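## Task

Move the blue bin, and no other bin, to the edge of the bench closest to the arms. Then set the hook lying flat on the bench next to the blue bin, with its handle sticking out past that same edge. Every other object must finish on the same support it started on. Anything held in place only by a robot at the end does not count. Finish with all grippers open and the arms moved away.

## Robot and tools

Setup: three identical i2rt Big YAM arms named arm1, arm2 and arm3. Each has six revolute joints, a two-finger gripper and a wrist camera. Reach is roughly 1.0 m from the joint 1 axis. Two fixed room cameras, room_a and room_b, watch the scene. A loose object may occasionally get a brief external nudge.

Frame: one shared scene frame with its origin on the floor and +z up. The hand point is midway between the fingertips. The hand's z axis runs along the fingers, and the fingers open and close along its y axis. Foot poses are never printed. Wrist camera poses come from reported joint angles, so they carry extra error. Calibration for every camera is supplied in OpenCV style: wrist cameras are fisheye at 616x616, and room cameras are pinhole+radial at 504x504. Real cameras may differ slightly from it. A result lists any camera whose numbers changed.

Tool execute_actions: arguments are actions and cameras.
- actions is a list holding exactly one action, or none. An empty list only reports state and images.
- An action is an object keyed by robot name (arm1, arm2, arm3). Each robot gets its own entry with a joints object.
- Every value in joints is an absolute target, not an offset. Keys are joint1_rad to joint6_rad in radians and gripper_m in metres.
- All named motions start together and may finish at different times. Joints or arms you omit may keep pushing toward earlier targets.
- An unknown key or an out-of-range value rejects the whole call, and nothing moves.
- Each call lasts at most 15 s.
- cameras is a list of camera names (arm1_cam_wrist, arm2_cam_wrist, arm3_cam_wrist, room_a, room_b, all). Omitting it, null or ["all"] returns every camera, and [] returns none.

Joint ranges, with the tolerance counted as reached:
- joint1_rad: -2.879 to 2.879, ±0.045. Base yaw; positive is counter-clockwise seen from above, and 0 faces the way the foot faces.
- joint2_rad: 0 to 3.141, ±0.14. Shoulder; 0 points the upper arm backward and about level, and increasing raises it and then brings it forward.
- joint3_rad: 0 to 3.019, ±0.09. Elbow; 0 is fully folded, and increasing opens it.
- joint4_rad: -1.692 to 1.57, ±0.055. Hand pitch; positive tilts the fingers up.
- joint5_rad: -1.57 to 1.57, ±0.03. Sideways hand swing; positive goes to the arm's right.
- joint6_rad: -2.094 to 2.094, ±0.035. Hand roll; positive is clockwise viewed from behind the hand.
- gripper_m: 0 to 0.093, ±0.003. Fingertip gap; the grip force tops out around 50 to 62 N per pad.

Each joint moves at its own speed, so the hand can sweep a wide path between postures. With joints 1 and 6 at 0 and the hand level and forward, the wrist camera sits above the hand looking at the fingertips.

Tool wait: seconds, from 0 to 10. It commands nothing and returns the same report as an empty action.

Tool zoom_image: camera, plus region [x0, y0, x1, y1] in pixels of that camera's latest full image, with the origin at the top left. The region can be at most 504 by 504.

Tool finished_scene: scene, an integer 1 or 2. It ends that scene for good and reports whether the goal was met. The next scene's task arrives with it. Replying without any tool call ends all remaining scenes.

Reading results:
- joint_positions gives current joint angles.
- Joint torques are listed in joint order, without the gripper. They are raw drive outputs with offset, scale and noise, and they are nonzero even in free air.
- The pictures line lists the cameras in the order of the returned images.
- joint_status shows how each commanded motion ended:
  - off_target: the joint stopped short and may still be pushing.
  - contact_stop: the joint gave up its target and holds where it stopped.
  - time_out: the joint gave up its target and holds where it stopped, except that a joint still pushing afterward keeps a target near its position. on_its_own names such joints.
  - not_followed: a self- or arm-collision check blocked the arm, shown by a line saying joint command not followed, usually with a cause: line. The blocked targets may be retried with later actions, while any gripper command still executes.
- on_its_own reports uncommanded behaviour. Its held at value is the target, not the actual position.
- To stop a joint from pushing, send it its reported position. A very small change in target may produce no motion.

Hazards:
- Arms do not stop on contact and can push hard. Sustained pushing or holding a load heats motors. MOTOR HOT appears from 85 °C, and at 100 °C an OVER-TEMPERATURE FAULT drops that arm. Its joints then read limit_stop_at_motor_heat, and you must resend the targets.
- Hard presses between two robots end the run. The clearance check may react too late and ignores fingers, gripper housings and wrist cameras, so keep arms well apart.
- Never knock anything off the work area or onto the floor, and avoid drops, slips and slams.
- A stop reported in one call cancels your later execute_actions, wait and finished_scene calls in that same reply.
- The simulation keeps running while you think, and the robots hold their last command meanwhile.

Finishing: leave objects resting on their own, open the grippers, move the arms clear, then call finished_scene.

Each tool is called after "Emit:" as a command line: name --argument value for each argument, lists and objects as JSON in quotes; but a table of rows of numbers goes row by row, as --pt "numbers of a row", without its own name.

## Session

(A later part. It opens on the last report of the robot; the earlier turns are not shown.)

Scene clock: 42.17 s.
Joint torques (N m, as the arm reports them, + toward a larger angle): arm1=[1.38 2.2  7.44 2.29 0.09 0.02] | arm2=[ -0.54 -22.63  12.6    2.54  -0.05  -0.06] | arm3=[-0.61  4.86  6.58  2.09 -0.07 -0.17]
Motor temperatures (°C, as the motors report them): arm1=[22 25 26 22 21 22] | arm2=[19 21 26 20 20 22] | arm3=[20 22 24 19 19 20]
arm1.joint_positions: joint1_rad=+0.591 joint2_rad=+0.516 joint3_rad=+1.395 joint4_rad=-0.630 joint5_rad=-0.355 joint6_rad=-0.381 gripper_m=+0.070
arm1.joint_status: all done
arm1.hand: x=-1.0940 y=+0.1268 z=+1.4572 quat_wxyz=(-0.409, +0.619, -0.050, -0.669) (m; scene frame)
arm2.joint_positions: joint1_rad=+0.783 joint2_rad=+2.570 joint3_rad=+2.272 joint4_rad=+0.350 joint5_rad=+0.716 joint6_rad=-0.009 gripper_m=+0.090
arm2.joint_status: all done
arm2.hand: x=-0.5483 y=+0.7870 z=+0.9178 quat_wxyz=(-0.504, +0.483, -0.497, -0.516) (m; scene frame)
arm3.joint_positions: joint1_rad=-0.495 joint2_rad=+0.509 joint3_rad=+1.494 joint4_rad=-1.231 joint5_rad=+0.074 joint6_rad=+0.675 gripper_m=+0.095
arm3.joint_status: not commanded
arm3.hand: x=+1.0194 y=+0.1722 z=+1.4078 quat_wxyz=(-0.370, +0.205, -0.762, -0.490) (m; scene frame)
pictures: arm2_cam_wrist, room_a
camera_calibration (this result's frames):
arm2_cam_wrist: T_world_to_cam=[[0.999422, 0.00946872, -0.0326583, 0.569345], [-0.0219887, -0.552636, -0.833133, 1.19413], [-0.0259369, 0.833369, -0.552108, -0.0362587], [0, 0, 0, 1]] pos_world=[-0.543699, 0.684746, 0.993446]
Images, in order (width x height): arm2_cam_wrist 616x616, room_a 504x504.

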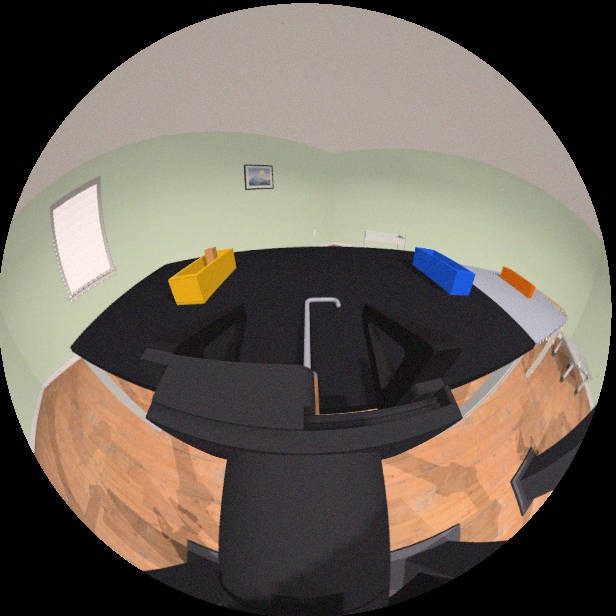

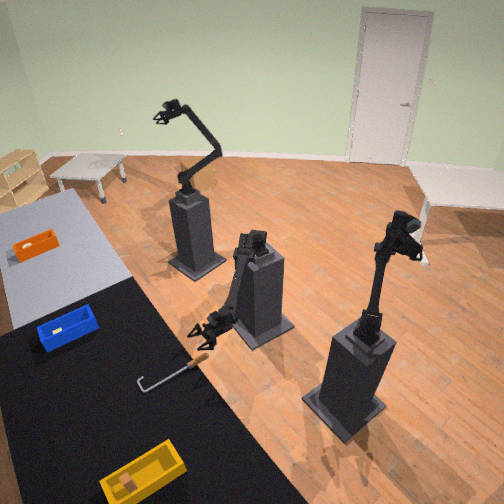

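Emit:
execute_actions --actions '[{"arm2":{"joints":{"joint1_rad":0.805,"joint2_rad":2.64,"joint3_rad":2.13,"joint4_rad":0.53,"joint5_rad":0.75}}}]' --cameras '["arm2_cam_wrist","room_a","room_b"]'

Emit:
zoom_image --camera "room_a" --region '[130, 300, 290, 410]'

Scene clock: 43.57 s.
Joint torques (N m, as the arm reports them, + toward a larger angle): arm1=[ 1.4   1.91  7.66  2.27  0.1  -0.06] | arm2=[  0.16 -21.55   9.     2.53   0.07  -0.05] | arm3=[-0.47  4.9   6.6   2.11 -0.08 -0.18]
Motor temperatures (°C, as the motors report them): arm1=[22 24 26 22 21 22] | arm2=[19 22 26 20 20 22] | arm3=[20 22 24 19 19 20]
arm1.joint_positions: joint1_rad=+0.591 joint2_rad=+0.516 joint3_rad=+1.395 joint4_rad=-0.630 joint5_rad=-0.355 joint6_rad=-0.381 gripper_m=+0.070
arm1.joint_status: not commanded
arm1.hand: x=-1.0940 y=+0.1268 z=+1.4572 quat_wxyz=(-0.409, +0.619, -0.050, -0.669) (m; scene frame)
arm2.joint_positions: joint1_rad=+0.804 joint2_rad=+2.619 joint3_rad=+2.136 joint4_rad=+0.516 joint5_rad=+0.746 joint6_rad=-0.009 gripper_m=+0.090
arm2.joint_status: all done
arm2.hand: x=-0.5463 y=+0.7609 z=+0.8306 quat_wxyz=(-0.505, +0.487, -0.500, -0.507) (m; scene frame)
arm3.joint_positions: joint1_rad=-0.495 joint2_rad=+0.509 joint3_rad=+1.494 joint4_rad=-1.231 joint5_rad=+0.074 joint6_rad=+0.675 gripper_m=+0.095
arm3.joint_status: not commanded
arm3.hand: x=+1.0194 y=+0.1722 z=+1.4078 quat_wxyz=(-0.370, +0.205, -0.762, -0.490) (m; scene frame)
pictures: arm2_cam_wrist, room_a, room_b
camera_calibration (this result's frames):
arm2_cam_wrist: T_world_to_cam=[[0.999778, 0.000329426, -0.0210483, 0.562285], [-0.0171806, -0.565008, -0.824907, 1.1123], [-0.0121642, 0.825085, -0.564877, -0.0381378], [0, 0, 0, 1]] pos_world=[-0.543514, 0.659742, 0.907838]
Images, in order (width x height): arm2_cam_wrist 616x616, room_a 504x504, room_b 504x504.

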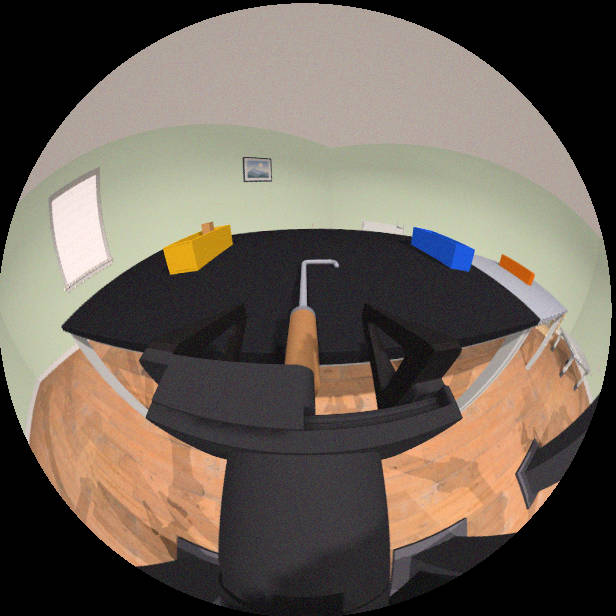

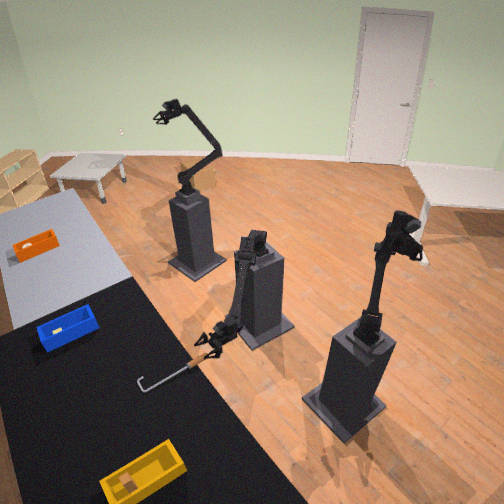

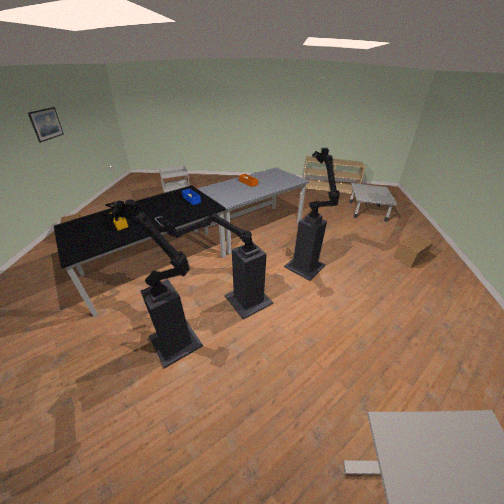

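Region (130, 300, 290, 410) of room_a's 504x504 image, scaled by 3.150, with more detail than that image has; it fills the top 346 rows of this view, and the rest is white.

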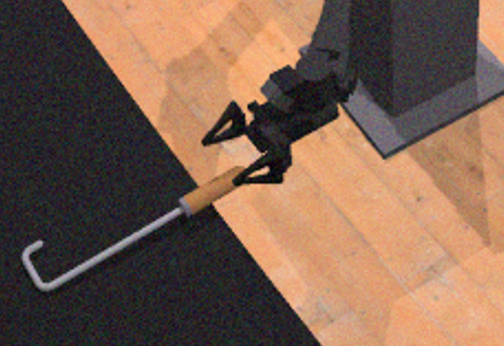

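Emit:
execute_actions --actions '[{"arm2":{"joints":{"joint1_rad":0.79,"joint2_rad":2.74,"joint3_rad":2.27,"joint4_rad":0.49,"joint5_rad":0.728}}}]' --cameras '["arm2_cam_wrist","room_a"]'

Emit:
zoom_image --camera "room_a" --region '[130, 300, 290, 410]'

Scene clock: 45.00 s.
Joint torques (N m, as the arm reports them, + toward a larger angle): arm1=[ 1.69  1.43  7.76  2.44  0.04 -0.01] | arm2=[ -0.73 -21.11  14.37   1.67  -0.29  -0.07] | arm3=[-0.42  4.93  6.55  2.07 -0.07 -0.17]
Motor temperatures (°C, as the motors report them): arm1=[22 24 26 22 21 22] | arm2=[19 22 26 20 20 22] | arm3=[20 22 25 19 19 20]
arm1.joint_positions: joint1_rad=+0.591 joint2_rad=+0.516 joint3_rad=+1.395 joint4_rad=-0.630 joint5_rad=-0.355 joint6_rad=-0.381 gripper_m=+0.070
arm1.joint_status: not commanded
arm1.hand: x=-1.0940 y=+0.1268 z=+1.4572 quat_wxyz=(-0.409, +0.619, -0.050, -0.669) (m; scene frame)
arm2.joint_positions: joint1_rad=+0.796 joint2_rad=+2.708 joint3_rad=+2.216 joint4_rad=+0.497 joint5_rad=+0.731 joint6_rad=-0.009 gripper_m=+0.090
arm2.joint_status: all done
arm2.hand: x=-0.5485 y=+0.7715 z=+0.7889 quat_wxyz=(-0.503, +0.499, -0.499, -0.499) (m; scene frame)
arm3.joint_positions: joint1_rad=-0.495 joint2_rad=+0.509 joint3_rad=+1.494 joint4_rad=-1.231 joint5_rad=+0.074 joint6_rad=+0.675 gripper_m=+0.095
arm3.joint_status: not commanded
arm3.hand: x=+1.0194 y=+0.1722 z=+1.4078 quat_wxyz=(-0.370, +0.205, -0.762, -0.490) (m; scene frame)
pictures: arm2_cam_wrist, room_a
camera_calibration (this result's frames):
arm2_cam_wrist: T_world_to_cam=[[0.999974, 0.00696813, -0.00182274, 0.543375], [0.00257618, -0.582349, -0.812935, 1.09864], [-0.00672611, 0.812909, -0.582352, -0.0443746], [0, 0, 0, 1]] pos_world=[-0.54649, 0.67208, 0.868273]
Images, in order (width x height): arm2_cam_wrist 616x616, room_a 504x504.

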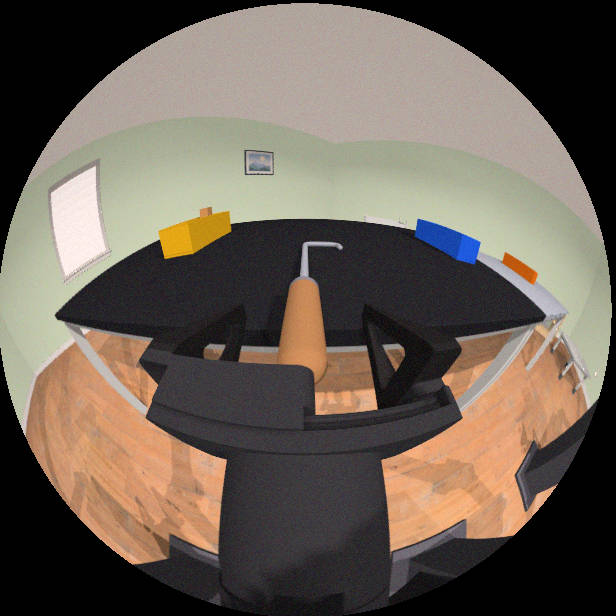

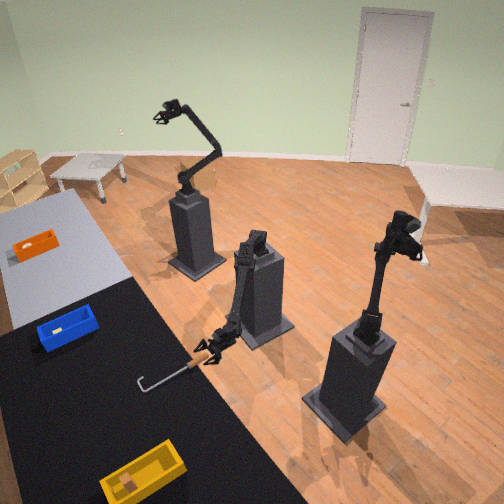

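Region (130, 300, 290, 410) of room_a's 504x504 image, scaled by 3.150, with more detail than that image has; it fills the top 346 rows of this view, and the rest is white.

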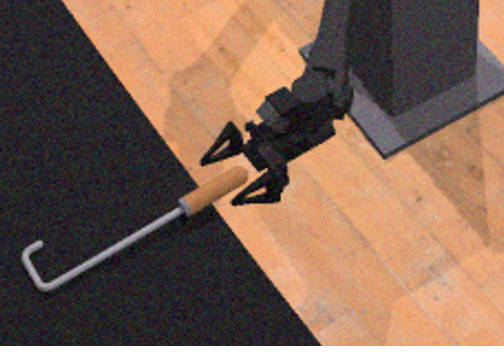

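Emit:
execute_actions --actions '[{"arm2":{"joints":{"joint1_rad":0.78,"joint2_rad":2.79,"joint3_rad":2.35,"joint4_rad":0.458,"joint5_rad":0.716,"gripper_m":0.06}}}]' --cameras '["arm2_cam_wrist"]'

Scene clock: 45.90 s.
Joint torques (N m, as the arm reports them, + toward a larger angle): arm1=[2.18 2.2  7.56 2.22 0.07 0.02] | arm2=[ -0.8  -20.2   14.78   1.49  -0.31  -0.07] | arm3=[-0.49  4.9   6.57  2.1  -0.07 -0.17]
Motor temperatures (°C, as the motors report them): arm1=[22 24 26 22 21 22] | arm2=[19 22 26 20 20 22] | arm3=[20 22 25 19 19 20]
arm1.joint_positions: joint1_rad=+0.591 joint2_rad=+0.516 joint3_rad=+1.395 joint4_rad=-0.630 joint5_rad=-0.355 joint6_rad=-0.381 gripper_m=+0.070
arm1.joint_status: not commanded
arm1.hand: x=-1.0940 y=+0.1268 z=+1.4572 quat_wxyz=(-0.409, +0.619, -0.050, -0.669) (m; scene frame)
arm2.joint_positions: joint1_rad=+0.785 joint2_rad=+2.741 joint3_rad=+2.293 joint4_rad=+0.468 joint5_rad=+0.720 joint6_rad=-0.009 gripper_m=+0.060
arm2.joint_status: all done
arm2.hand: x=-0.5489 y=+0.7855 z=+0.7953 quat_wxyz=(-0.504, +0.493, -0.499, -0.504) (m; scene frame)
arm3.joint_positions: joint1_rad=-0.495 joint2_rad=+0.509 joint3_rad=+1.494 joint4_rad=-1.231 joint5_rad=+0.074 joint6_rad=+0.675 gripper_m=+0.095
arm3.joint_status: not commanded
arm3.hand: x=+1.0194 y=+0.1722 z=+1.4078 quat_wxyz=(-0.370, +0.205, -0.762, -0.490) (m; scene frame)
pictures: arm2_cam_wrist
camera_calibration (this result's frames):
arm2_cam_wrist: T_world_to_cam=[[0.999898, 0.00742498, -0.0122088, 0.551547], [-0.00576042, -0.57245, -0.819919, 1.10524], [-0.0130768, 0.819906, -0.572349, -0.068889], [0, 0, 0, 1]] pos_world=[-0.546025, 0.685081, 0.873511]
Images, in order (width x height): arm2_cam_wrist 616x616.

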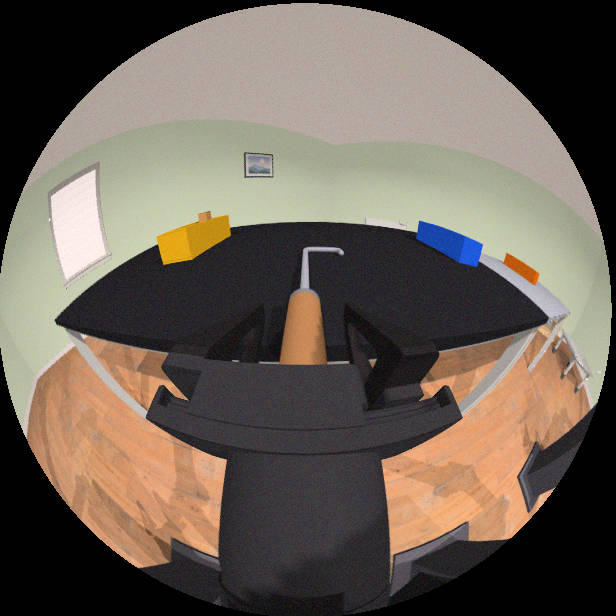

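Lower by ~1.3 cm.

Emit:
execute_actions --actions '[{"arm2":{"joints":{"joint2_rad":2.812}}}]' --cameras '["arm2_cam_wrist"]'

Scene clock: 46.73 s.
Joint torques (N m, as the arm reports them, + toward a larger angle): arm1=[ 1.38  2.28  7.86  2.47  0.06 -0.01] | arm2=[ -0.84 -20.63  14.26   1.6   -0.29  -0.06] | arm3=[-0.64  4.86  6.58  2.06 -0.08 -0.18]
Motor temperatures (°C, as the motors report them): arm1=[22 24 25 22 21 22] | arm2=[19 22 26 20 20 22] | arm3=[20 22 25 19 19 20]
arm1.joint_positions: joint1_rad=+0.591 joint2_rad=+0.516 joint3_rad=+1.395 joint4_rad=-0.630 joint5_rad=-0.355 joint6_rad=-0.381 gripper_m=+0.070
arm1.joint_status: not commanded
arm1.hand: x=-1.0940 y=+0.1268 z=+1.4572 quat_wxyz=(-0.409, +0.619, -0.050, -0.669) (m; scene frame)
arm2.joint_positions: joint1_rad=+0.785 joint2_rad=+2.771 joint3_rad=+2.298 joint4_rad=+0.467 joint5_rad=+0.720 joint6_rad=-0.009 gripper_m=+0.060
arm2.joint_status: all done
arm2.hand: x=-0.5477 y=+0.7842 z=+0.7706 quat_wxyz=(-0.503, +0.503, -0.499, -0.495) (m; scene frame)
arm3.joint_positions: joint1_rad=-0.495 joint2_rad=+0.509 joint3_rad=+1.494 joint4_rad=-1.231 joint5_rad=+0.074 joint6_rad=+0.675 gripper_m=+0.095
arm3.joint_status: not commanded
arm3.hand: x=+1.0194 y=+0.1722 z=+1.4078 quat_wxyz=(-0.370, +0.205, -0.762, -0.490) (m; scene frame)
pictures: arm2_cam_wrist
camera_calibration (this result's frames):
arm2_cam_wrist: T_world_to_cam=[[0.999963, 0.0073644, 0.00441814, 0.537413], [0.00790471, -0.588158, -0.808708, 1.09537], [-0.00335708, 0.808713, -0.588194, -0.0556628], [0, 0, 0, 1]] pos_world=[-0.546238, 0.685306, 0.850716]
Images, in order (width x height): arm2_cam_wrist 616x616.

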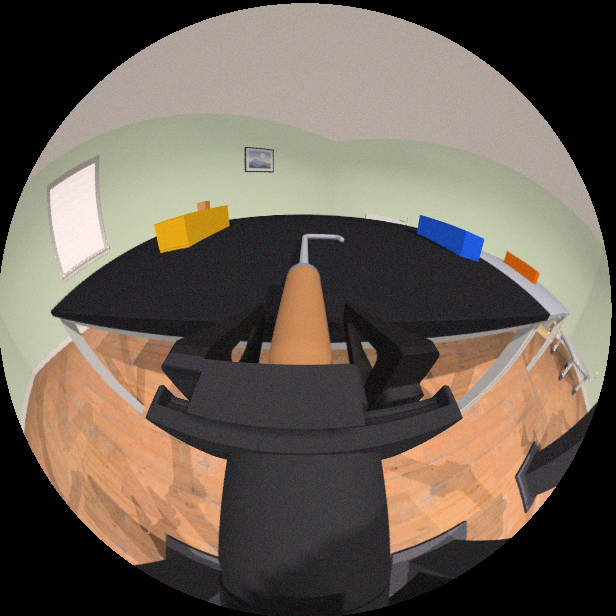

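Emit:
execute_actions --actions '[{"arm2":{"joints":{"joint3_rad":2.375}}}]' --cameras '["arm2_cam_wrist"]'

Scene clock: 47.47 s.
Joint torques (N m, as the arm reports them, + toward a larger angle): arm1=[1.66 1.91 7.69 2.33 0.06 0.  ] | arm2=[ -0.72 -21.05  14.4    1.56  -0.29  -0.06] | arm3=[-0.32  4.78  6.59  2.09 -0.08 -0.17]
Motor temperatures (°C, as the motors report them): arm1=[22 24 25 22 21 22] | arm2=[19 22 27 20 20 22] | arm3=[20 22 25 19 19 20]
arm1.joint_positions: joint1_rad=+0.591 joint2_rad=+0.516 joint3_rad=+1.395 joint4_rad=-0.630 joint5_rad=-0.355 joint6_rad=-0.381 gripper_m=+0.070
arm1.joint_status: not commanded
arm1.hand: x=-1.0940 y=+0.1268 z=+1.4572 quat_wxyz=(-0.409, +0.619, -0.050, -0.669) (m; scene frame)
arm2.joint_positions: joint1_rad=+0.785 joint2_rad=+2.772 joint3_rad=+2.323 joint4_rad=+0.467 joint5_rad=+0.720 joint6_rad=-0.009 gripper_m=+0.060
arm2.joint_status: all done
arm2.hand: x=-0.5503 y=+0.7872 z=+0.7825 quat_wxyz=(-0.503, +0.494, -0.499, -0.503) (m; scene frame)
arm3.joint_positions: joint1_rad=-0.495 joint2_rad=+0.509 joint3_rad=+1.494 joint4_rad=-1.231 joint5_rad=+0.074 joint6_rad=+0.675 gripper_m=+0.095
arm3.joint_status: not commanded
arm3.hand: x=+1.0194 y=+0.1722 z=+1.4078 quat_wxyz=(-0.370, +0.205, -0.762, -0.490) (m; scene frame)
pictures: arm2_cam_wrist
camera_calibration (this result's frames):
arm2_cam_wrist: T_world_to_cam=[[0.999918, 0.00740364, -0.0104719, 0.551528], [-0.00432399, -0.574101, -0.818773, 1.09686], [-0.0120738, 0.818751, -0.574022, -0.0748763], [0, 0, 0, 1]] pos_world=[-0.547644, 0.686932, 0.860875]
Images, in order (width x height): arm2_cam_wrist 616x616.

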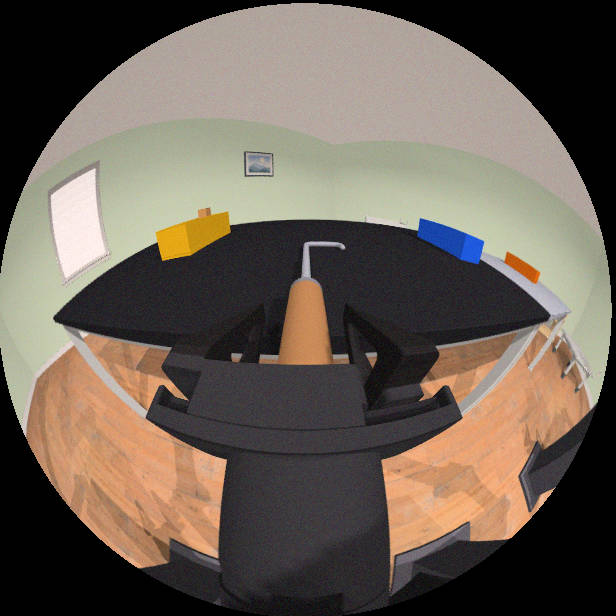

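Emit:
execute_actions --actions '[{"arm2":{"joints":{"gripper_m":0.0}}}]' --cameras '[]'

Emit:
execute_actions --actions '[{"arm2":{"joints":{"joint2_rad":2.35,"joint3_rad":2.2}}}]' --cameras '["arm2_cam_wrist"]'

Scene clock: 48.53 s.
Joint torques (N m, as the arm reports them, + toward a larger angle): arm1=[ 1.13  2.69  7.48  2.2   0.05 -0.05] | arm2=[ -0.55 -20.99  14.34   1.62  -0.28  -0.08] | arm3=[-0.45  4.91  6.54  2.11 -0.08 -0.17]
Motor temperatures (°C, as the motors report them): arm1=[22 24 25 22 21 22] | arm2=[19 22 27 20 20 22] | arm3=[20 22 25 19 19 20]
arm1.joint_positions: joint1_rad=+0.591 joint2_rad=+0.516 joint3_rad=+1.395 joint4_rad=-0.630 joint5_rad=-0.355 joint6_rad=-0.381 gripper_m=+0.070
arm1.joint_status: not commanded
arm1.hand: x=-1.0940 y=+0.1268 z=+1.4572 quat_wxyz=(-0.409, +0.619, -0.050, -0.669) (m; scene frame)
arm2.joint_positions: joint1_rad=+0.785 joint2_rad=+2.772 joint3_rad=+2.323 joint4_rad=+0.467 joint5_rad=+0.720 joint6_rad=-0.008 gripper_m=+0.030
arm2.joint_status: gripper_m off_target (ended at +0.030, target +0.000)
arm2.hand: x=-0.5504 y=+0.7872 z=+0.7825 quat_wxyz=(-0.503, +0.494, -0.499, -0.504) (m; scene frame)
arm3.joint_positions: joint1_rad=-0.495 joint2_rad=+0.509 joint3_rad=+1.494 joint4_rad=-1.231 joint5_rad=+0.074 joint6_rad=+0.675 gripper_m=+0.095
arm3.joint_status: not commanded
arm3.hand: x=+1.0194 y=+0.1722 z=+1.4078 quat_wxyz=(-0.370, +0.205, -0.762, -0.490) (m; scene frame)
pictures: none
No camera images: the call's "cameras" was empty. Leave "cameras" out to get every camera's image.

Scene clock: 50.43 s.
Joint torques (N m, as the arm reports them, + toward a larger angle): arm1=[ 2.01  2.53  7.56  2.44  0.09 -0.03] | arm2=[ -0.61 -22.24  12.13   2.66  -0.29  -0.1 ] | arm3=[-0.41  4.93  6.6   2.07 -0.08 -0.17]
Motor temperatures (°C, as the motors report them): arm1=[22 23 25 22 21 22] | arm2=[19 23 27 20 20 22] | arm3=[20 22 25 19 19 20]
arm1.joint_positions: joint1_rad=+0.591 joint2_rad=+0.516 joint3_rad=+1.395 joint4_rad=-0.630 joint5_rad=-0.355 joint6_rad=-0.381 gripper_m=+0.070
arm1.joint_status: not commanded
arm1.hand: x=-1.0940 y=+0.1268 z=+1.4572 quat_wxyz=(-0.409, +0.619, -0.050, -0.669) (m; scene frame)
arm2.joint_positions: joint1_rad=+0.783 joint2_rad=+2.359 joint3_rad=+2.180 joint4_rad=+0.442 joint5_rad=+0.717 joint6_rad=-0.007 gripper_m=+0.030
arm2.joint_status: all done
arm2.hand: x=-0.5252 y=+0.7607 z=+1.0746 quat_wxyz=(-0.505, +0.404, -0.489, -0.586) (m; scene frame)
arm3.joint_positions: joint1_rad=-0.495 joint2_rad=+0.509 joint3_rad=+1.494 joint4_rad=-1.231 joint5_rad=+0.074 joint6_rad=+0.675 gripper_m=+0.095
arm3.joint_status: not commanded
arm3.hand: x=+1.0194 y=+0.1722 z=+1.4078 quat_wxyz=(-0.370, +0.205, -0.762, -0.490) (m; scene frame)
pictures: arm2_cam_wrist
camera_calibration (this result's frames):
arm2_cam_wrist: T_world_to_cam=[[0.985437, 0.0247439, -0.168232, 0.678415], [-0.14302, -0.41454, -0.898723, 1.21265], [-0.0919769, 0.909695, -0.404964, -0.177995], [0, 0, 0, 1]] pos_world=[-0.511473, 0.647827, 1.13189]
Images, in order (width x height): arm2_cam_wrist 616x616.

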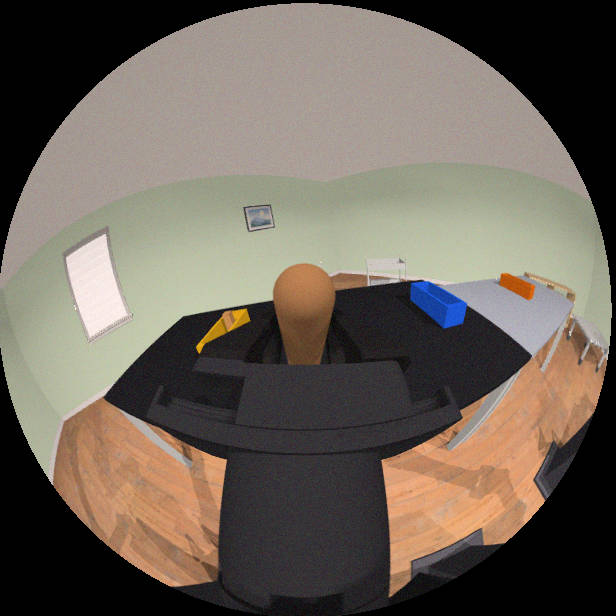

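Emit:
execute_actions --actions '[]' --cameras '["room_a","room_b","arm2_cam_wrist"]'

Emit:
zoom_image --camera "room_a" --region '[130, 240, 310, 410]'

Emit:
zoom_image --camera "room_b" --region '[120, 170, 260, 270]'

Scene clock: 50.63 s.
Joint torques (N m, as the arm reports them, + toward a larger angle): arm1=[1.63 1.99 7.53 2.21 0.09 0.02] | arm2=[ -0.72 -22.62  12.07   2.65  -0.28  -0.1 ] | arm3=[-0.61  4.88  6.59  2.07 -0.07 -0.17]
Motor temperatures (°C, as the motors report them): arm1=[22 23 25 22 21 22] | arm2=[19 23 27 20 20 22] | arm3=[20 22 25 19 19 20]
arm1.joint_positions: joint1_rad=+0.591 joint2_rad=+0.516 joint3_rad=+1.395 joint4_rad=-0.630 joint5_rad=-0.355 joint6_rad=-0.381 gripper_m=+0.070
arm1.joint_status: not commanded
arm1.hand: x=-1.0940 y=+0.1268 z=+1.4572 quat_wxyz=(-0.409, +0.619, -0.050, -0.669) (m; scene frame)
arm2.joint_positions: joint1_rad=+0.783 joint2_rad=+2.359 joint3_rad=+2.180 joint4_rad=+0.442 joint5_rad=+0.717 joint6_rad=-0.007 gripper_m=+0.030
arm2.joint_status: all done
arm2.hand: x=-0.5252 y=+0.7607 z=+1.0746 quat_wxyz=(-0.505, +0.404, -0.489, -0.586) (m; scene frame)
arm3.joint_positions: joint1_rad=-0.495 joint2_rad=+0.509 joint3_rad=+1.494 joint4_rad=-1.231 joint5_rad=+0.074 joint6_rad=+0.675 gripper_m=+0.095
arm3.joint_status: not commanded
arm3.hand: x=+1.0194 y=+0.1722 z=+1.4078 quat_wxyz=(-0.370, +0.205, -0.762, -0.490) (m; scene frame)
pictures: arm2_cam_wrist, room_a, room_b
camera_calibration (this result's frames):
arm2_cam_wrist: T_world_to_cam=[[0.985437, 0.0247439, -0.168232, 0.678415], [-0.14302, -0.41454, -0.898723, 1.21265], [-0.0919769, 0.909695, -0.404964, -0.177995], [0, 0, 0, 1]] pos_world=[-0.511473, 0.647827, 1.13189]
Images, in order (width x height): arm2_cam_wrist 616x616, room_a 504x504, room_b 504x504.

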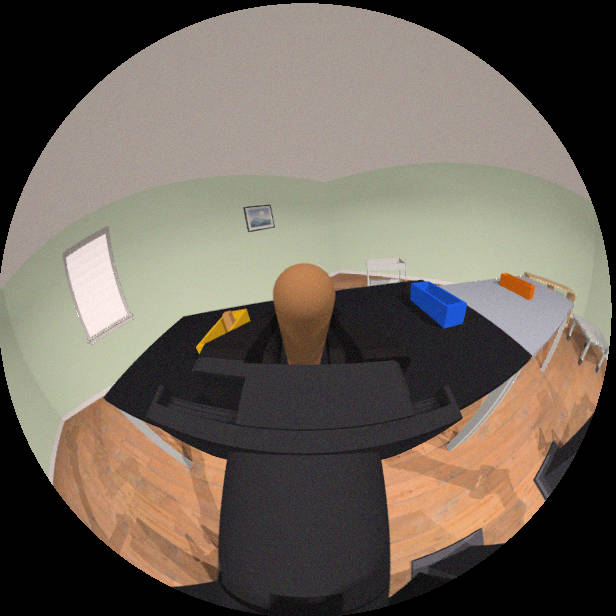

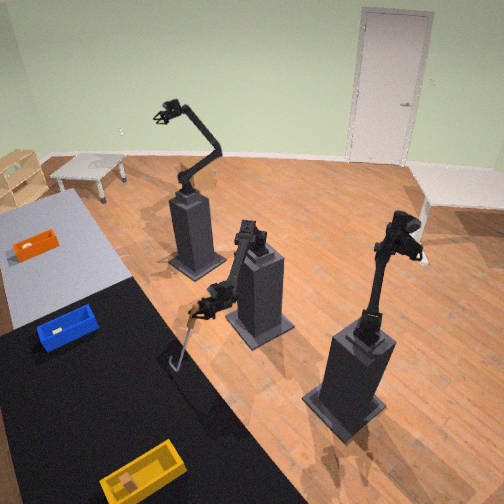

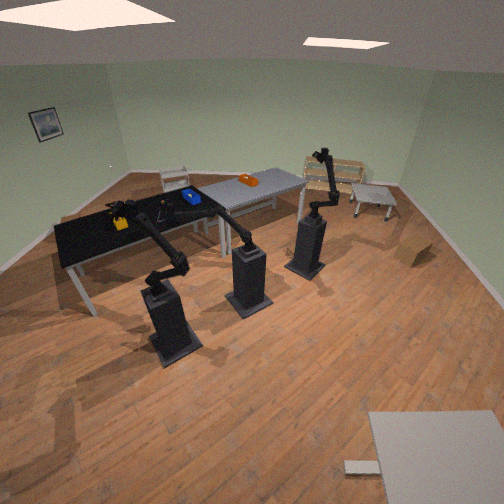

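Region (130, 240, 310, 410) of room_a's 504x504 image, scaled by 2.800, with more detail than that image has.

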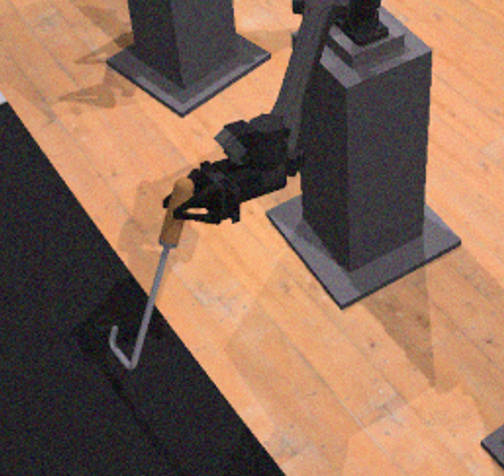

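Region (120, 170, 260, 270) of room_b's 504x504 image, scaled by 3.600, with more detail than that image has; it fills the top 360 rows of this view, and the rest is white.

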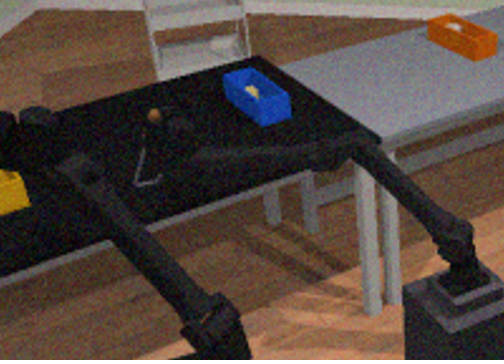

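Emit:
execute_actions --actions '[{"arm2":{"joints":{"joint2_rad":2.25,"joint6_rad":1.57,"joint5_rad":1.0,"joint1_rad":0.6}}}]' --cameras '["arm2_cam_wrist","room_a"]'

Scene clock: 55.70 s.
Joint torques (N m, as the arm reports them, + toward a larger angle): arm1=[ 1.71  2.83  7.85  2.33  0.12 -0.02] | arm2=[  0.33 -25.32  11.93   2.35  -0.44   0.41] | arm3=[-0.47  4.94  6.59  2.06 -0.07 -0.17]
Motor temperatures (°C, as the motors report them): arm1=[22 23 25 22 21 22] | arm2=[19 23 27 20 20 22] | arm3=[20 22 25 19 19 20]
arm1.joint_positions: joint1_rad=+0.591 joint2_rad=+0.516 joint3_rad=+1.395 joint4_rad=-0.630 joint5_rad=-0.355 joint6_rad=-0.381 gripper_m=+0.070
arm1.joint_status: not commanded
arm1.hand: x=-1.0940 y=+0.1268 z=+1.4572 quat_wxyz=(-0.409, +0.619, -0.050, -0.669) (m; scene frame)
arm2.joint_positions: joint1_rad=+0.598 joint2_rad=+2.307 joint3_rad=+2.180 joint4_rad=+0.441 joint5_rad=+1.002 joint6_rad=+1.510 gripper_m=+0.030
arm2.joint_status: joint6_rad time_out (moved +1.518 of +1.577); the others done
arm2.on_its_own: joint6_rad reads +1.510 and still pushes toward +1.570 since a time_out
arm2.hand: x=-0.3256 y=+0.8169 z=+1.1091 quat_wxyz=(-0.109, -0.222, -0.606, -0.756) (m; scene frame)
arm3.joint_positions: joint1_rad=-0.495 joint2_rad=+0.509 joint3_rad=+1.494 joint4_rad=-1.231 joint5_rad=+0.074 joint6_rad=+0.675 gripper_m=+0.095
arm3.joint_status: not commanded
arm3.hand: x=+1.0194 y=+0.1722 z=+1.4078 quat_wxyz=(-0.370, +0.205, -0.762, -0.490) (m; scene frame)
pictures: arm2_cam_wrist, room_a
camera_calibration (this result's frames):
arm2_cam_wrist: T_world_to_cam=[[-0.104628, 0.254093, -0.961504, 0.823645], [-0.985675, -0.155091, 0.0662723, -0.261125], [-0.132282, 0.954664, 0.26668, -0.991593], [0, 0, 0, 1]] pos_world=[-0.302378, 0.696857, 1.07368]
Images, in order (width x height): arm2_cam_wrist 616x616, room_a 504x504.

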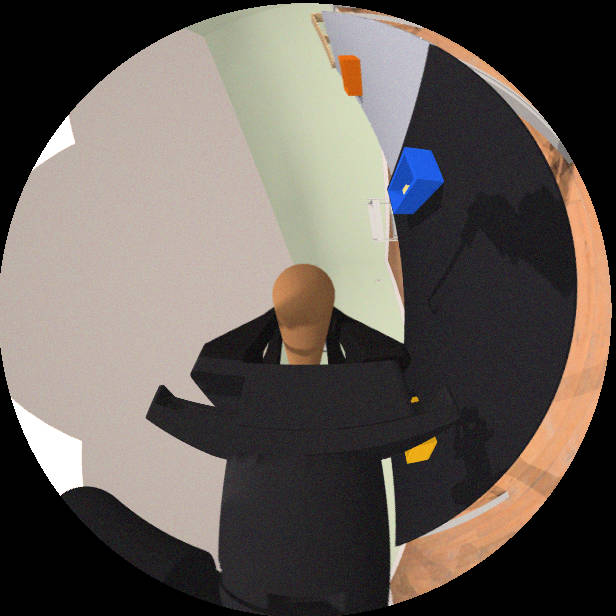

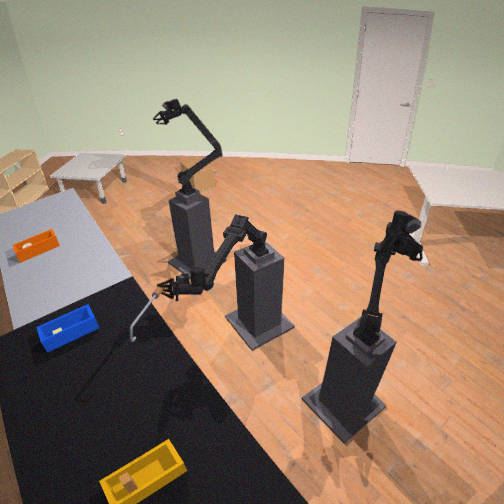

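Emit:
execute_actions --actions '[{"arm2":{"joints":{"joint1_rad":0.132,"joint2_rad":2.31,"joint3_rad":2.11,"joint4_rad":0.33,"joint5_rad":1.2}},"arm3":{"joints":{"joint1_rad":0.2,"joint2_rad":1.2,"joint3_rad":1.5,"joint4_rad":-0.4,"joint5_rad":-0.6,"joint6_rad":0}}}]'

Scene clock: 58.50 s.
Joint torques (N m, as the arm reports them, + toward a larger angle): arm1=[ 1.85  2.12  7.55  2.16  0.1  -0.01] | arm2=[ -0.06 -23.83  11.24   2.69  -0.14   0.3 ] | arm3=[-0.51 -7.18 11.33  2.67 -0.21 -0.26]
Motor temperatures (°C, as the motors report them): arm1=[22 23 25 22 21 22] | arm2=[19 24 27 20 20 22] | arm3=[20 22 25 20 19 20]
arm1.joint_positions: joint1_rad=+0.591 joint2_rad=+0.516 joint3_rad=+1.395 joint4_rad=-0.630 joint5_rad=-0.355 joint6_rad=-0.381 gripper_m=+0.070
arm1.joint_status: not commanded
arm1.hand: x=-1.0940 y=+0.1268 z=+1.4572 quat_wxyz=(-0.409, +0.619, -0.050, -0.669) (m; scene frame)
arm2.joint_positions: joint1_rad=+0.129 joint2_rad=+2.343 joint3_rad=+2.096 joint4_rad=+0.309 joint5_rad=+1.200 joint6_rad=+1.520 gripper_m=+0.030
arm2.joint_status: all done
arm2.on_its_own: joint6_rad reads +1.520 and still pushes toward +1.570 since a time_out
arm2.hand: x=+0.0950 y=+0.8474 z=+1.0094 quat_wxyz=(-0.383, -0.380, -0.587, -0.603) (m; scene frame)
arm3.joint_positions: joint1_rad=+0.207 joint2_rad=+1.188 joint3_rad=+1.482 joint4_rad=-0.422 joint5_rad=-0.597 joint6_rad=+0.011 gripper_m=+0.095
arm3.joint_status: all done
arm3.hand: x=+0.6644 y=+0.4573 z=+1.3670 quat_wxyz=(-0.162, +0.702, -0.242, -0.650) (m; scene frame)
pictures: arm1_cam_wrist, arm2_cam_wrist, arm3_cam_wrist, room_a, room_b
camera_calibration (this result's frames):
arm1_cam_wrist: T_world_to_cam=[[0.610833, 0.660481, 0.436633, -0.0513942], [0.54517, 0.0490622, -0.836888, 1.81685], [-0.574171, 0.749238, -0.330106, -0.118436], [0, 0, 0, 1]] pos_world=[-1.0271, 0.033543, 1.50385]
arm2_cam_wrist: T_world_to_cam=[[0.0241659, 0.0263505, -0.999361, 0.982997], [-0.870287, 0.492478, -0.00805942, -0.319881], [0.491951, 0.869926, 0.0348337, -0.691934], [0, 0, 0, 1]] pos_world=[0.038254, 0.733563, 1.00389]
arm3_cam_wrist: T_world_to_cam=[[0.544472, 0.835502, -0.0740712, -0.639833], [0.518512, -0.404678, -0.753247, 0.873658], [-0.659314, 0.371715, -0.653554, 1.2852], [0, 0, 0, 1]] pos_world=[0.74272, 0.410404, 1.45063]
Images, in order (width x height): arm1_cam_wrist 616x616, arm2_cam_wrist 616x616, arm3_cam_wrist 616x616, room_a 504x504, room_b 504x504.

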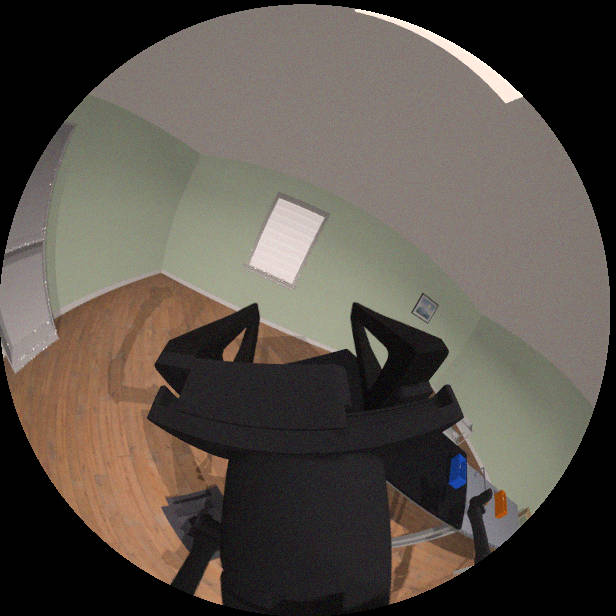

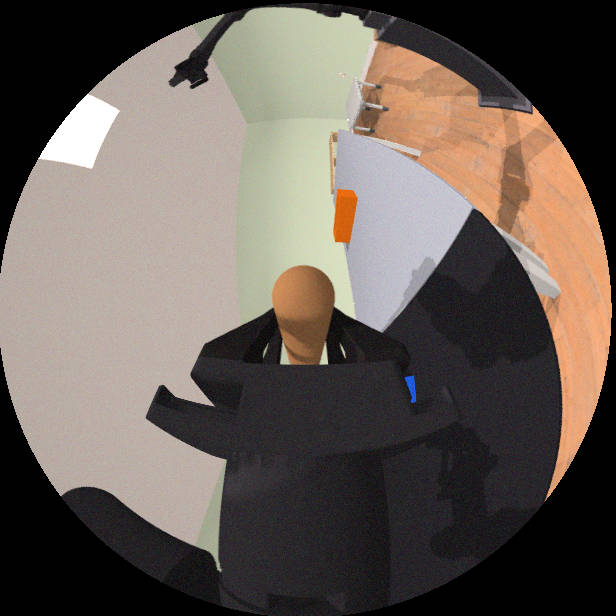

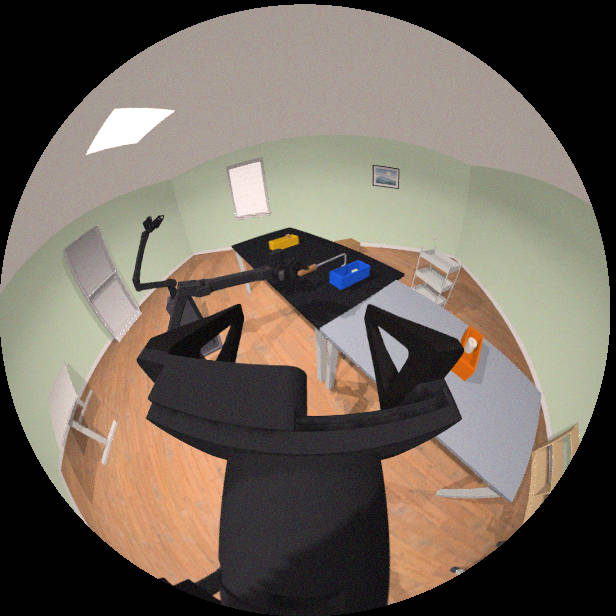

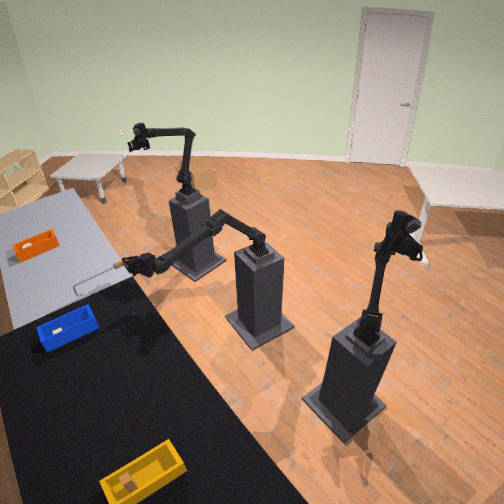

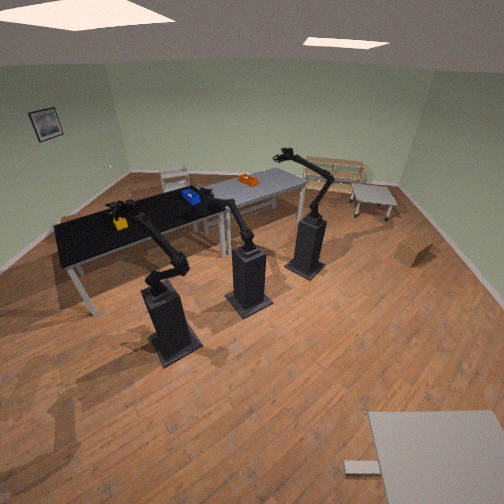

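Emit:
zoom_image --camera "room_a" --region '[20, 240, 180, 360]'

Emit:
zoom_image --camera "arm3_cam_wrist" --region '[270, 230, 400, 310]'

Region (20, 240, 180, 360) of room_a's 504x504 image, scaled by 3.150, with more detail than that image has; it fills the top 378 rows of this view, and the rest is white.

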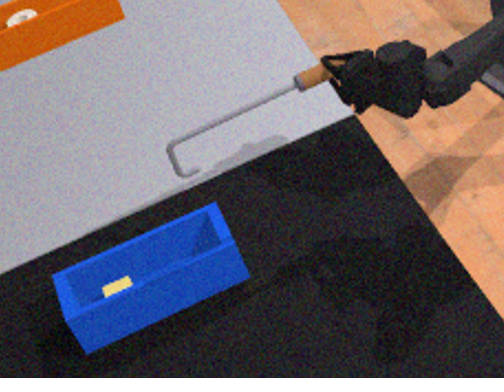

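Region (270, 230, 400, 310) of arm3_cam_wrist's 616x616 image, scaled by 3.877, with more detail than that image has; it fills the top 310 rows of this view, and the rest is white.

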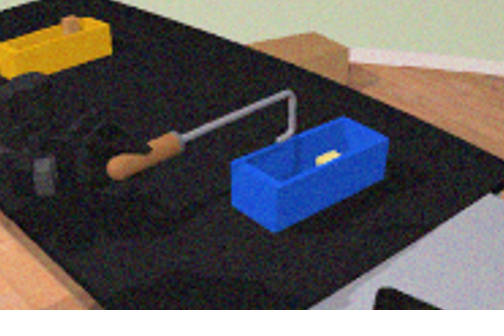

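Emit:
execute_actions --actions '[{"arm2":{"joints":{"joint1_rad":0.18,"joint2_rad":2.46,"joint3_rad":2.28,"joint4_rad":0.36}}}]' --cameras '["arm3_cam_wrist","room_a"]'

Emit:
zoom_image --camera "room_a" --region '[20, 240, 180, 360]'

Emit:
zoom_image --camera "arm3_cam_wrist" --region '[270, 230, 400, 310]'

Scene clock: 60.17 s.
Joint torques (N m, as the arm reports them, + toward a larger angle): arm1=[1.78 1.25 7.65 2.25 0.08 0.03] | arm2=[ -0.63 -24.3   17.79   3.37  -0.23   0.31] | arm3=[-0.61 -7.13 11.34  2.7  -0.21 -0.25]
Motor temperatures (°C, as the motors report them): arm1=[22 23 25 22 21 22] | arm2=[19 24 27 20 20 22] | arm3=[20 22 26 20 19 20]
arm1.joint_positions: joint1_rad=+0.591 joint2_rad=+0.516 joint3_rad=+1.395 joint4_rad=-0.630 joint5_rad=-0.355 joint6_rad=-0.381 gripper_m=+0.070
arm1.joint_status: not commanded
arm1.hand: x=-1.0940 y=+0.1268 z=+1.4572 quat_wxyz=(-0.409, +0.619, -0.050, -0.669) (m; scene frame)
arm2.joint_positions: joint1_rad=+0.185 joint2_rad=+2.485 joint3_rad=+2.192 joint4_rad=+0.324 joint5_rad=+1.202 joint6_rad=+1.520 gripper_m=+0.030
arm2.joint_status: all done
arm2.on_its_own: joint6_rad reads +1.520 and still pushes toward +1.570 since a time_out
arm2.hand: x=+0.0448 y=+0.8757 z=+0.9420 quat_wxyz=(-0.374, -0.357, -0.606, -0.605) (m; scene frame)
arm3.joint_positions: joint1_rad=+0.207 joint2_rad=+1.188 joint3_rad=+1.482 joint4_rad=-0.422 joint5_rad=-0.597 joint6_rad=+0.011 gripper_m=+0.095
arm3.joint_status: not commanded
arm3.hand: x=+0.6644 y=+0.4573 z=+1.3670 quat_wxyz=(-0.162, +0.702, -0.242, -0.650) (m; scene frame)
pictures: arm3_cam_wrist, room_a
camera_calibration (this result's frames):
arm3_cam_wrist: T_world_to_cam=[[0.544472, 0.835502, -0.0740712, -0.639833], [0.518512, -0.404678, -0.753247, 0.873658], [-0.659314, 0.371715, -0.653554, 1.2852], [0, 0, 0, 1]] pos_world=[0.74272, 0.410404, 1.45063]
Images, in order (width x height): arm3_cam_wrist 616x616, room_a 504x504.

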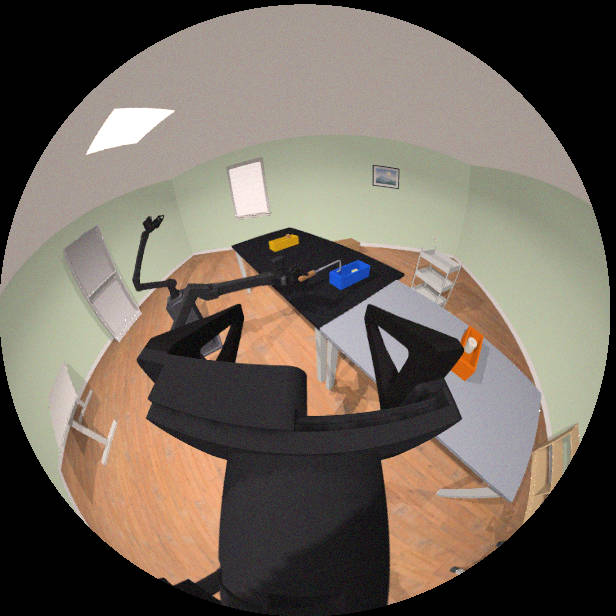

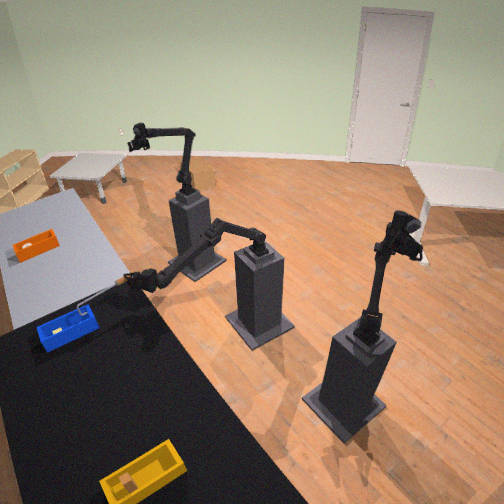

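Region (20, 240, 180, 360) of room_a's 504x504 image, scaled by 3.150, with more detail than that image has; it fills the top 378 rows of this view, and the rest is white.

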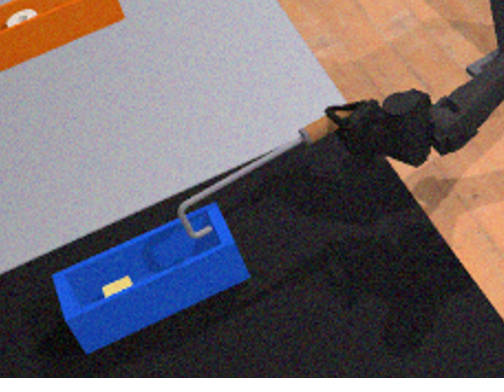

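Region (270, 230, 400, 310) of arm3_cam_wrist's 616x616 image, scaled by 3.877, with more detail than that image has; it fills the top 310 rows of this view, and the rest is white.

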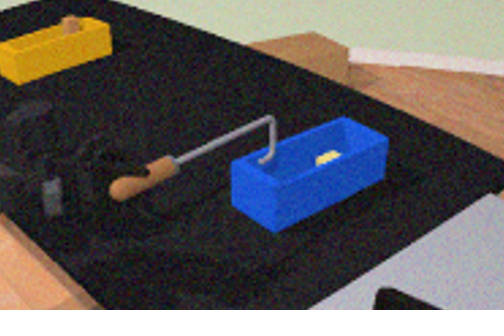

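Emit:
execute_actions --actions '[{"arm2":{"joints":{"joint1_rad":0.162,"joint2_rad":2.518}}}]' --cameras '["arm3_cam_wrist","room_a"]'

Emit:
zoom_image --camera "room_a" --region '[20, 240, 180, 360]'

Emit:
zoom_image --camera "arm3_cam_wrist" --region '[270, 230, 400, 310]'

Scene clock: 61.57 s.
Joint torques (N m, as the arm reports them, + toward a larger angle): arm1=[ 1.24  2.61  7.78  2.18  0.06 -0.04] | arm2=[ -0.04 -23.35  17.38   3.3   -0.18   0.29] | arm3=[-0.58 -7.15 11.31  2.71 -0.2  -0.25]
Motor temperatures (°C, as the motors report them): arm1=[22 23 25 22 21 22] | arm2=[19 24 28 20 20 22] | arm3=[20 22 26 20 19 20]
arm1.joint_positions: joint1_rad=+0.591 joint2_rad=+0.516 joint3_rad=+1.395 joint4_rad=-0.630 joint5_rad=-0.355 joint6_rad=-0.381 gripper_m=+0.070
arm1.joint_status: not commanded
arm1.hand: x=-1.0940 y=+0.1268 z=+1.4572 quat_wxyz=(-0.409, +0.619, -0.050, -0.669) (m; scene frame)
arm2.joint_positions: joint1_rad=+0.162 joint2_rad=+2.527 joint3_rad=+2.195 joint4_rad=+0.324 joint5_rad=+1.202 joint6_rad=+1.520 gripper_m=+0.030
arm2.joint_status: all done
arm2.on_its_own: joint6_rad reads +1.520 and still pushes toward +1.570 since a time_out
arm2.hand: x=+0.0643 y=+0.8768 z=+0.9086 quat_wxyz=(-0.388, -0.355, -0.613, -0.589) (m; scene frame)
arm3.joint_positions: joint1_rad=+0.207 joint2_rad=+1.188 joint3_rad=+1.482 joint4_rad=-0.422 joint5_rad=-0.597 joint6_rad=+0.011 gripper_m=+0.095
arm3.joint_status: not commanded
arm3.hand: x=+0.6644 y=+0.4573 z=+1.3670 quat_wxyz=(-0.162, +0.702, -0.242, -0.650) (m; scene frame)
pictures: arm3_cam_wrist, room_a
camera_calibration (this result's frames):
arm3_cam_wrist: T_world_to_cam=[[0.544472, 0.835502, -0.0740712, -0.639833], [0.518512, -0.404678, -0.753247, 0.873658], [-0.659314, 0.371715, -0.653554, 1.2852], [0, 0, 0, 1]] pos_world=[0.74272, 0.410404, 1.45063]
Images, in order (width x height): arm3_cam_wrist 616x616, room_a 504x504.

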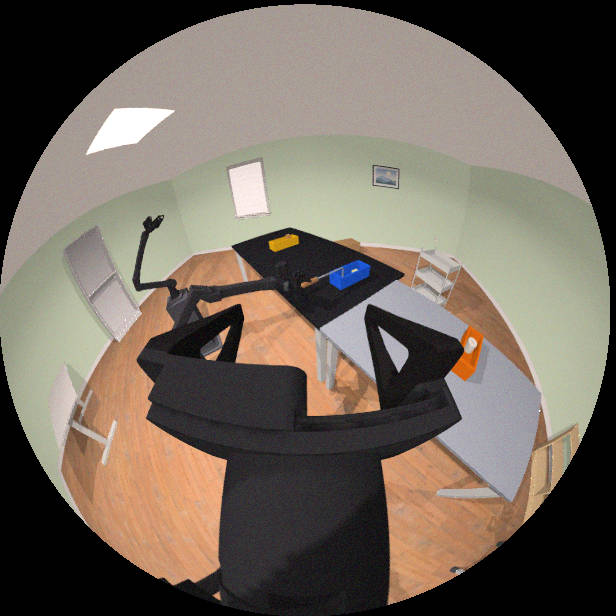

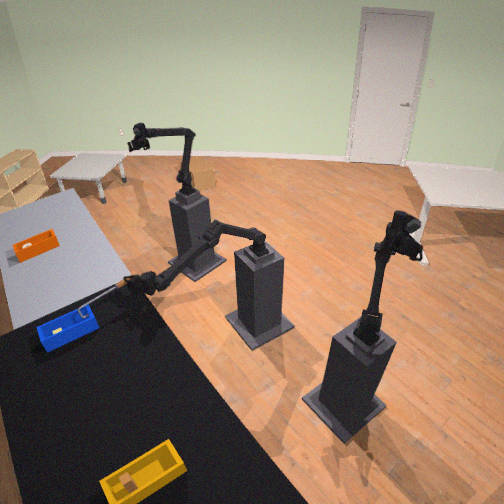

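Region (20, 240, 180, 360) of room_a's 504x504 image, scaled by 3.150, with more detail than that image has; it fills the top 378 rows of this view, and the rest is white.

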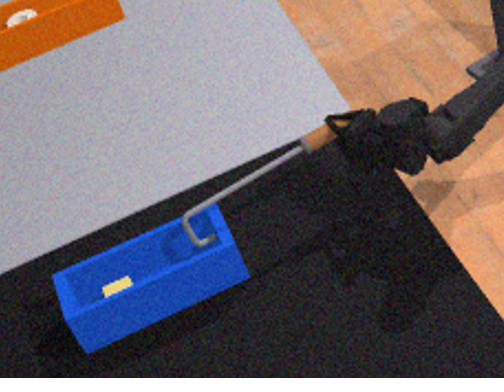

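Region (270, 230, 400, 310) of arm3_cam_wrist's 616x616 image, scaled by 3.877, with more detail than that image has; it fills the top 310 rows of this view, and the rest is white.

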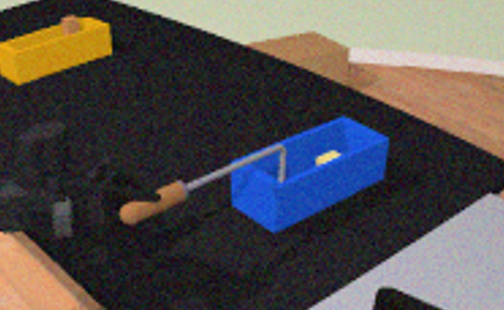

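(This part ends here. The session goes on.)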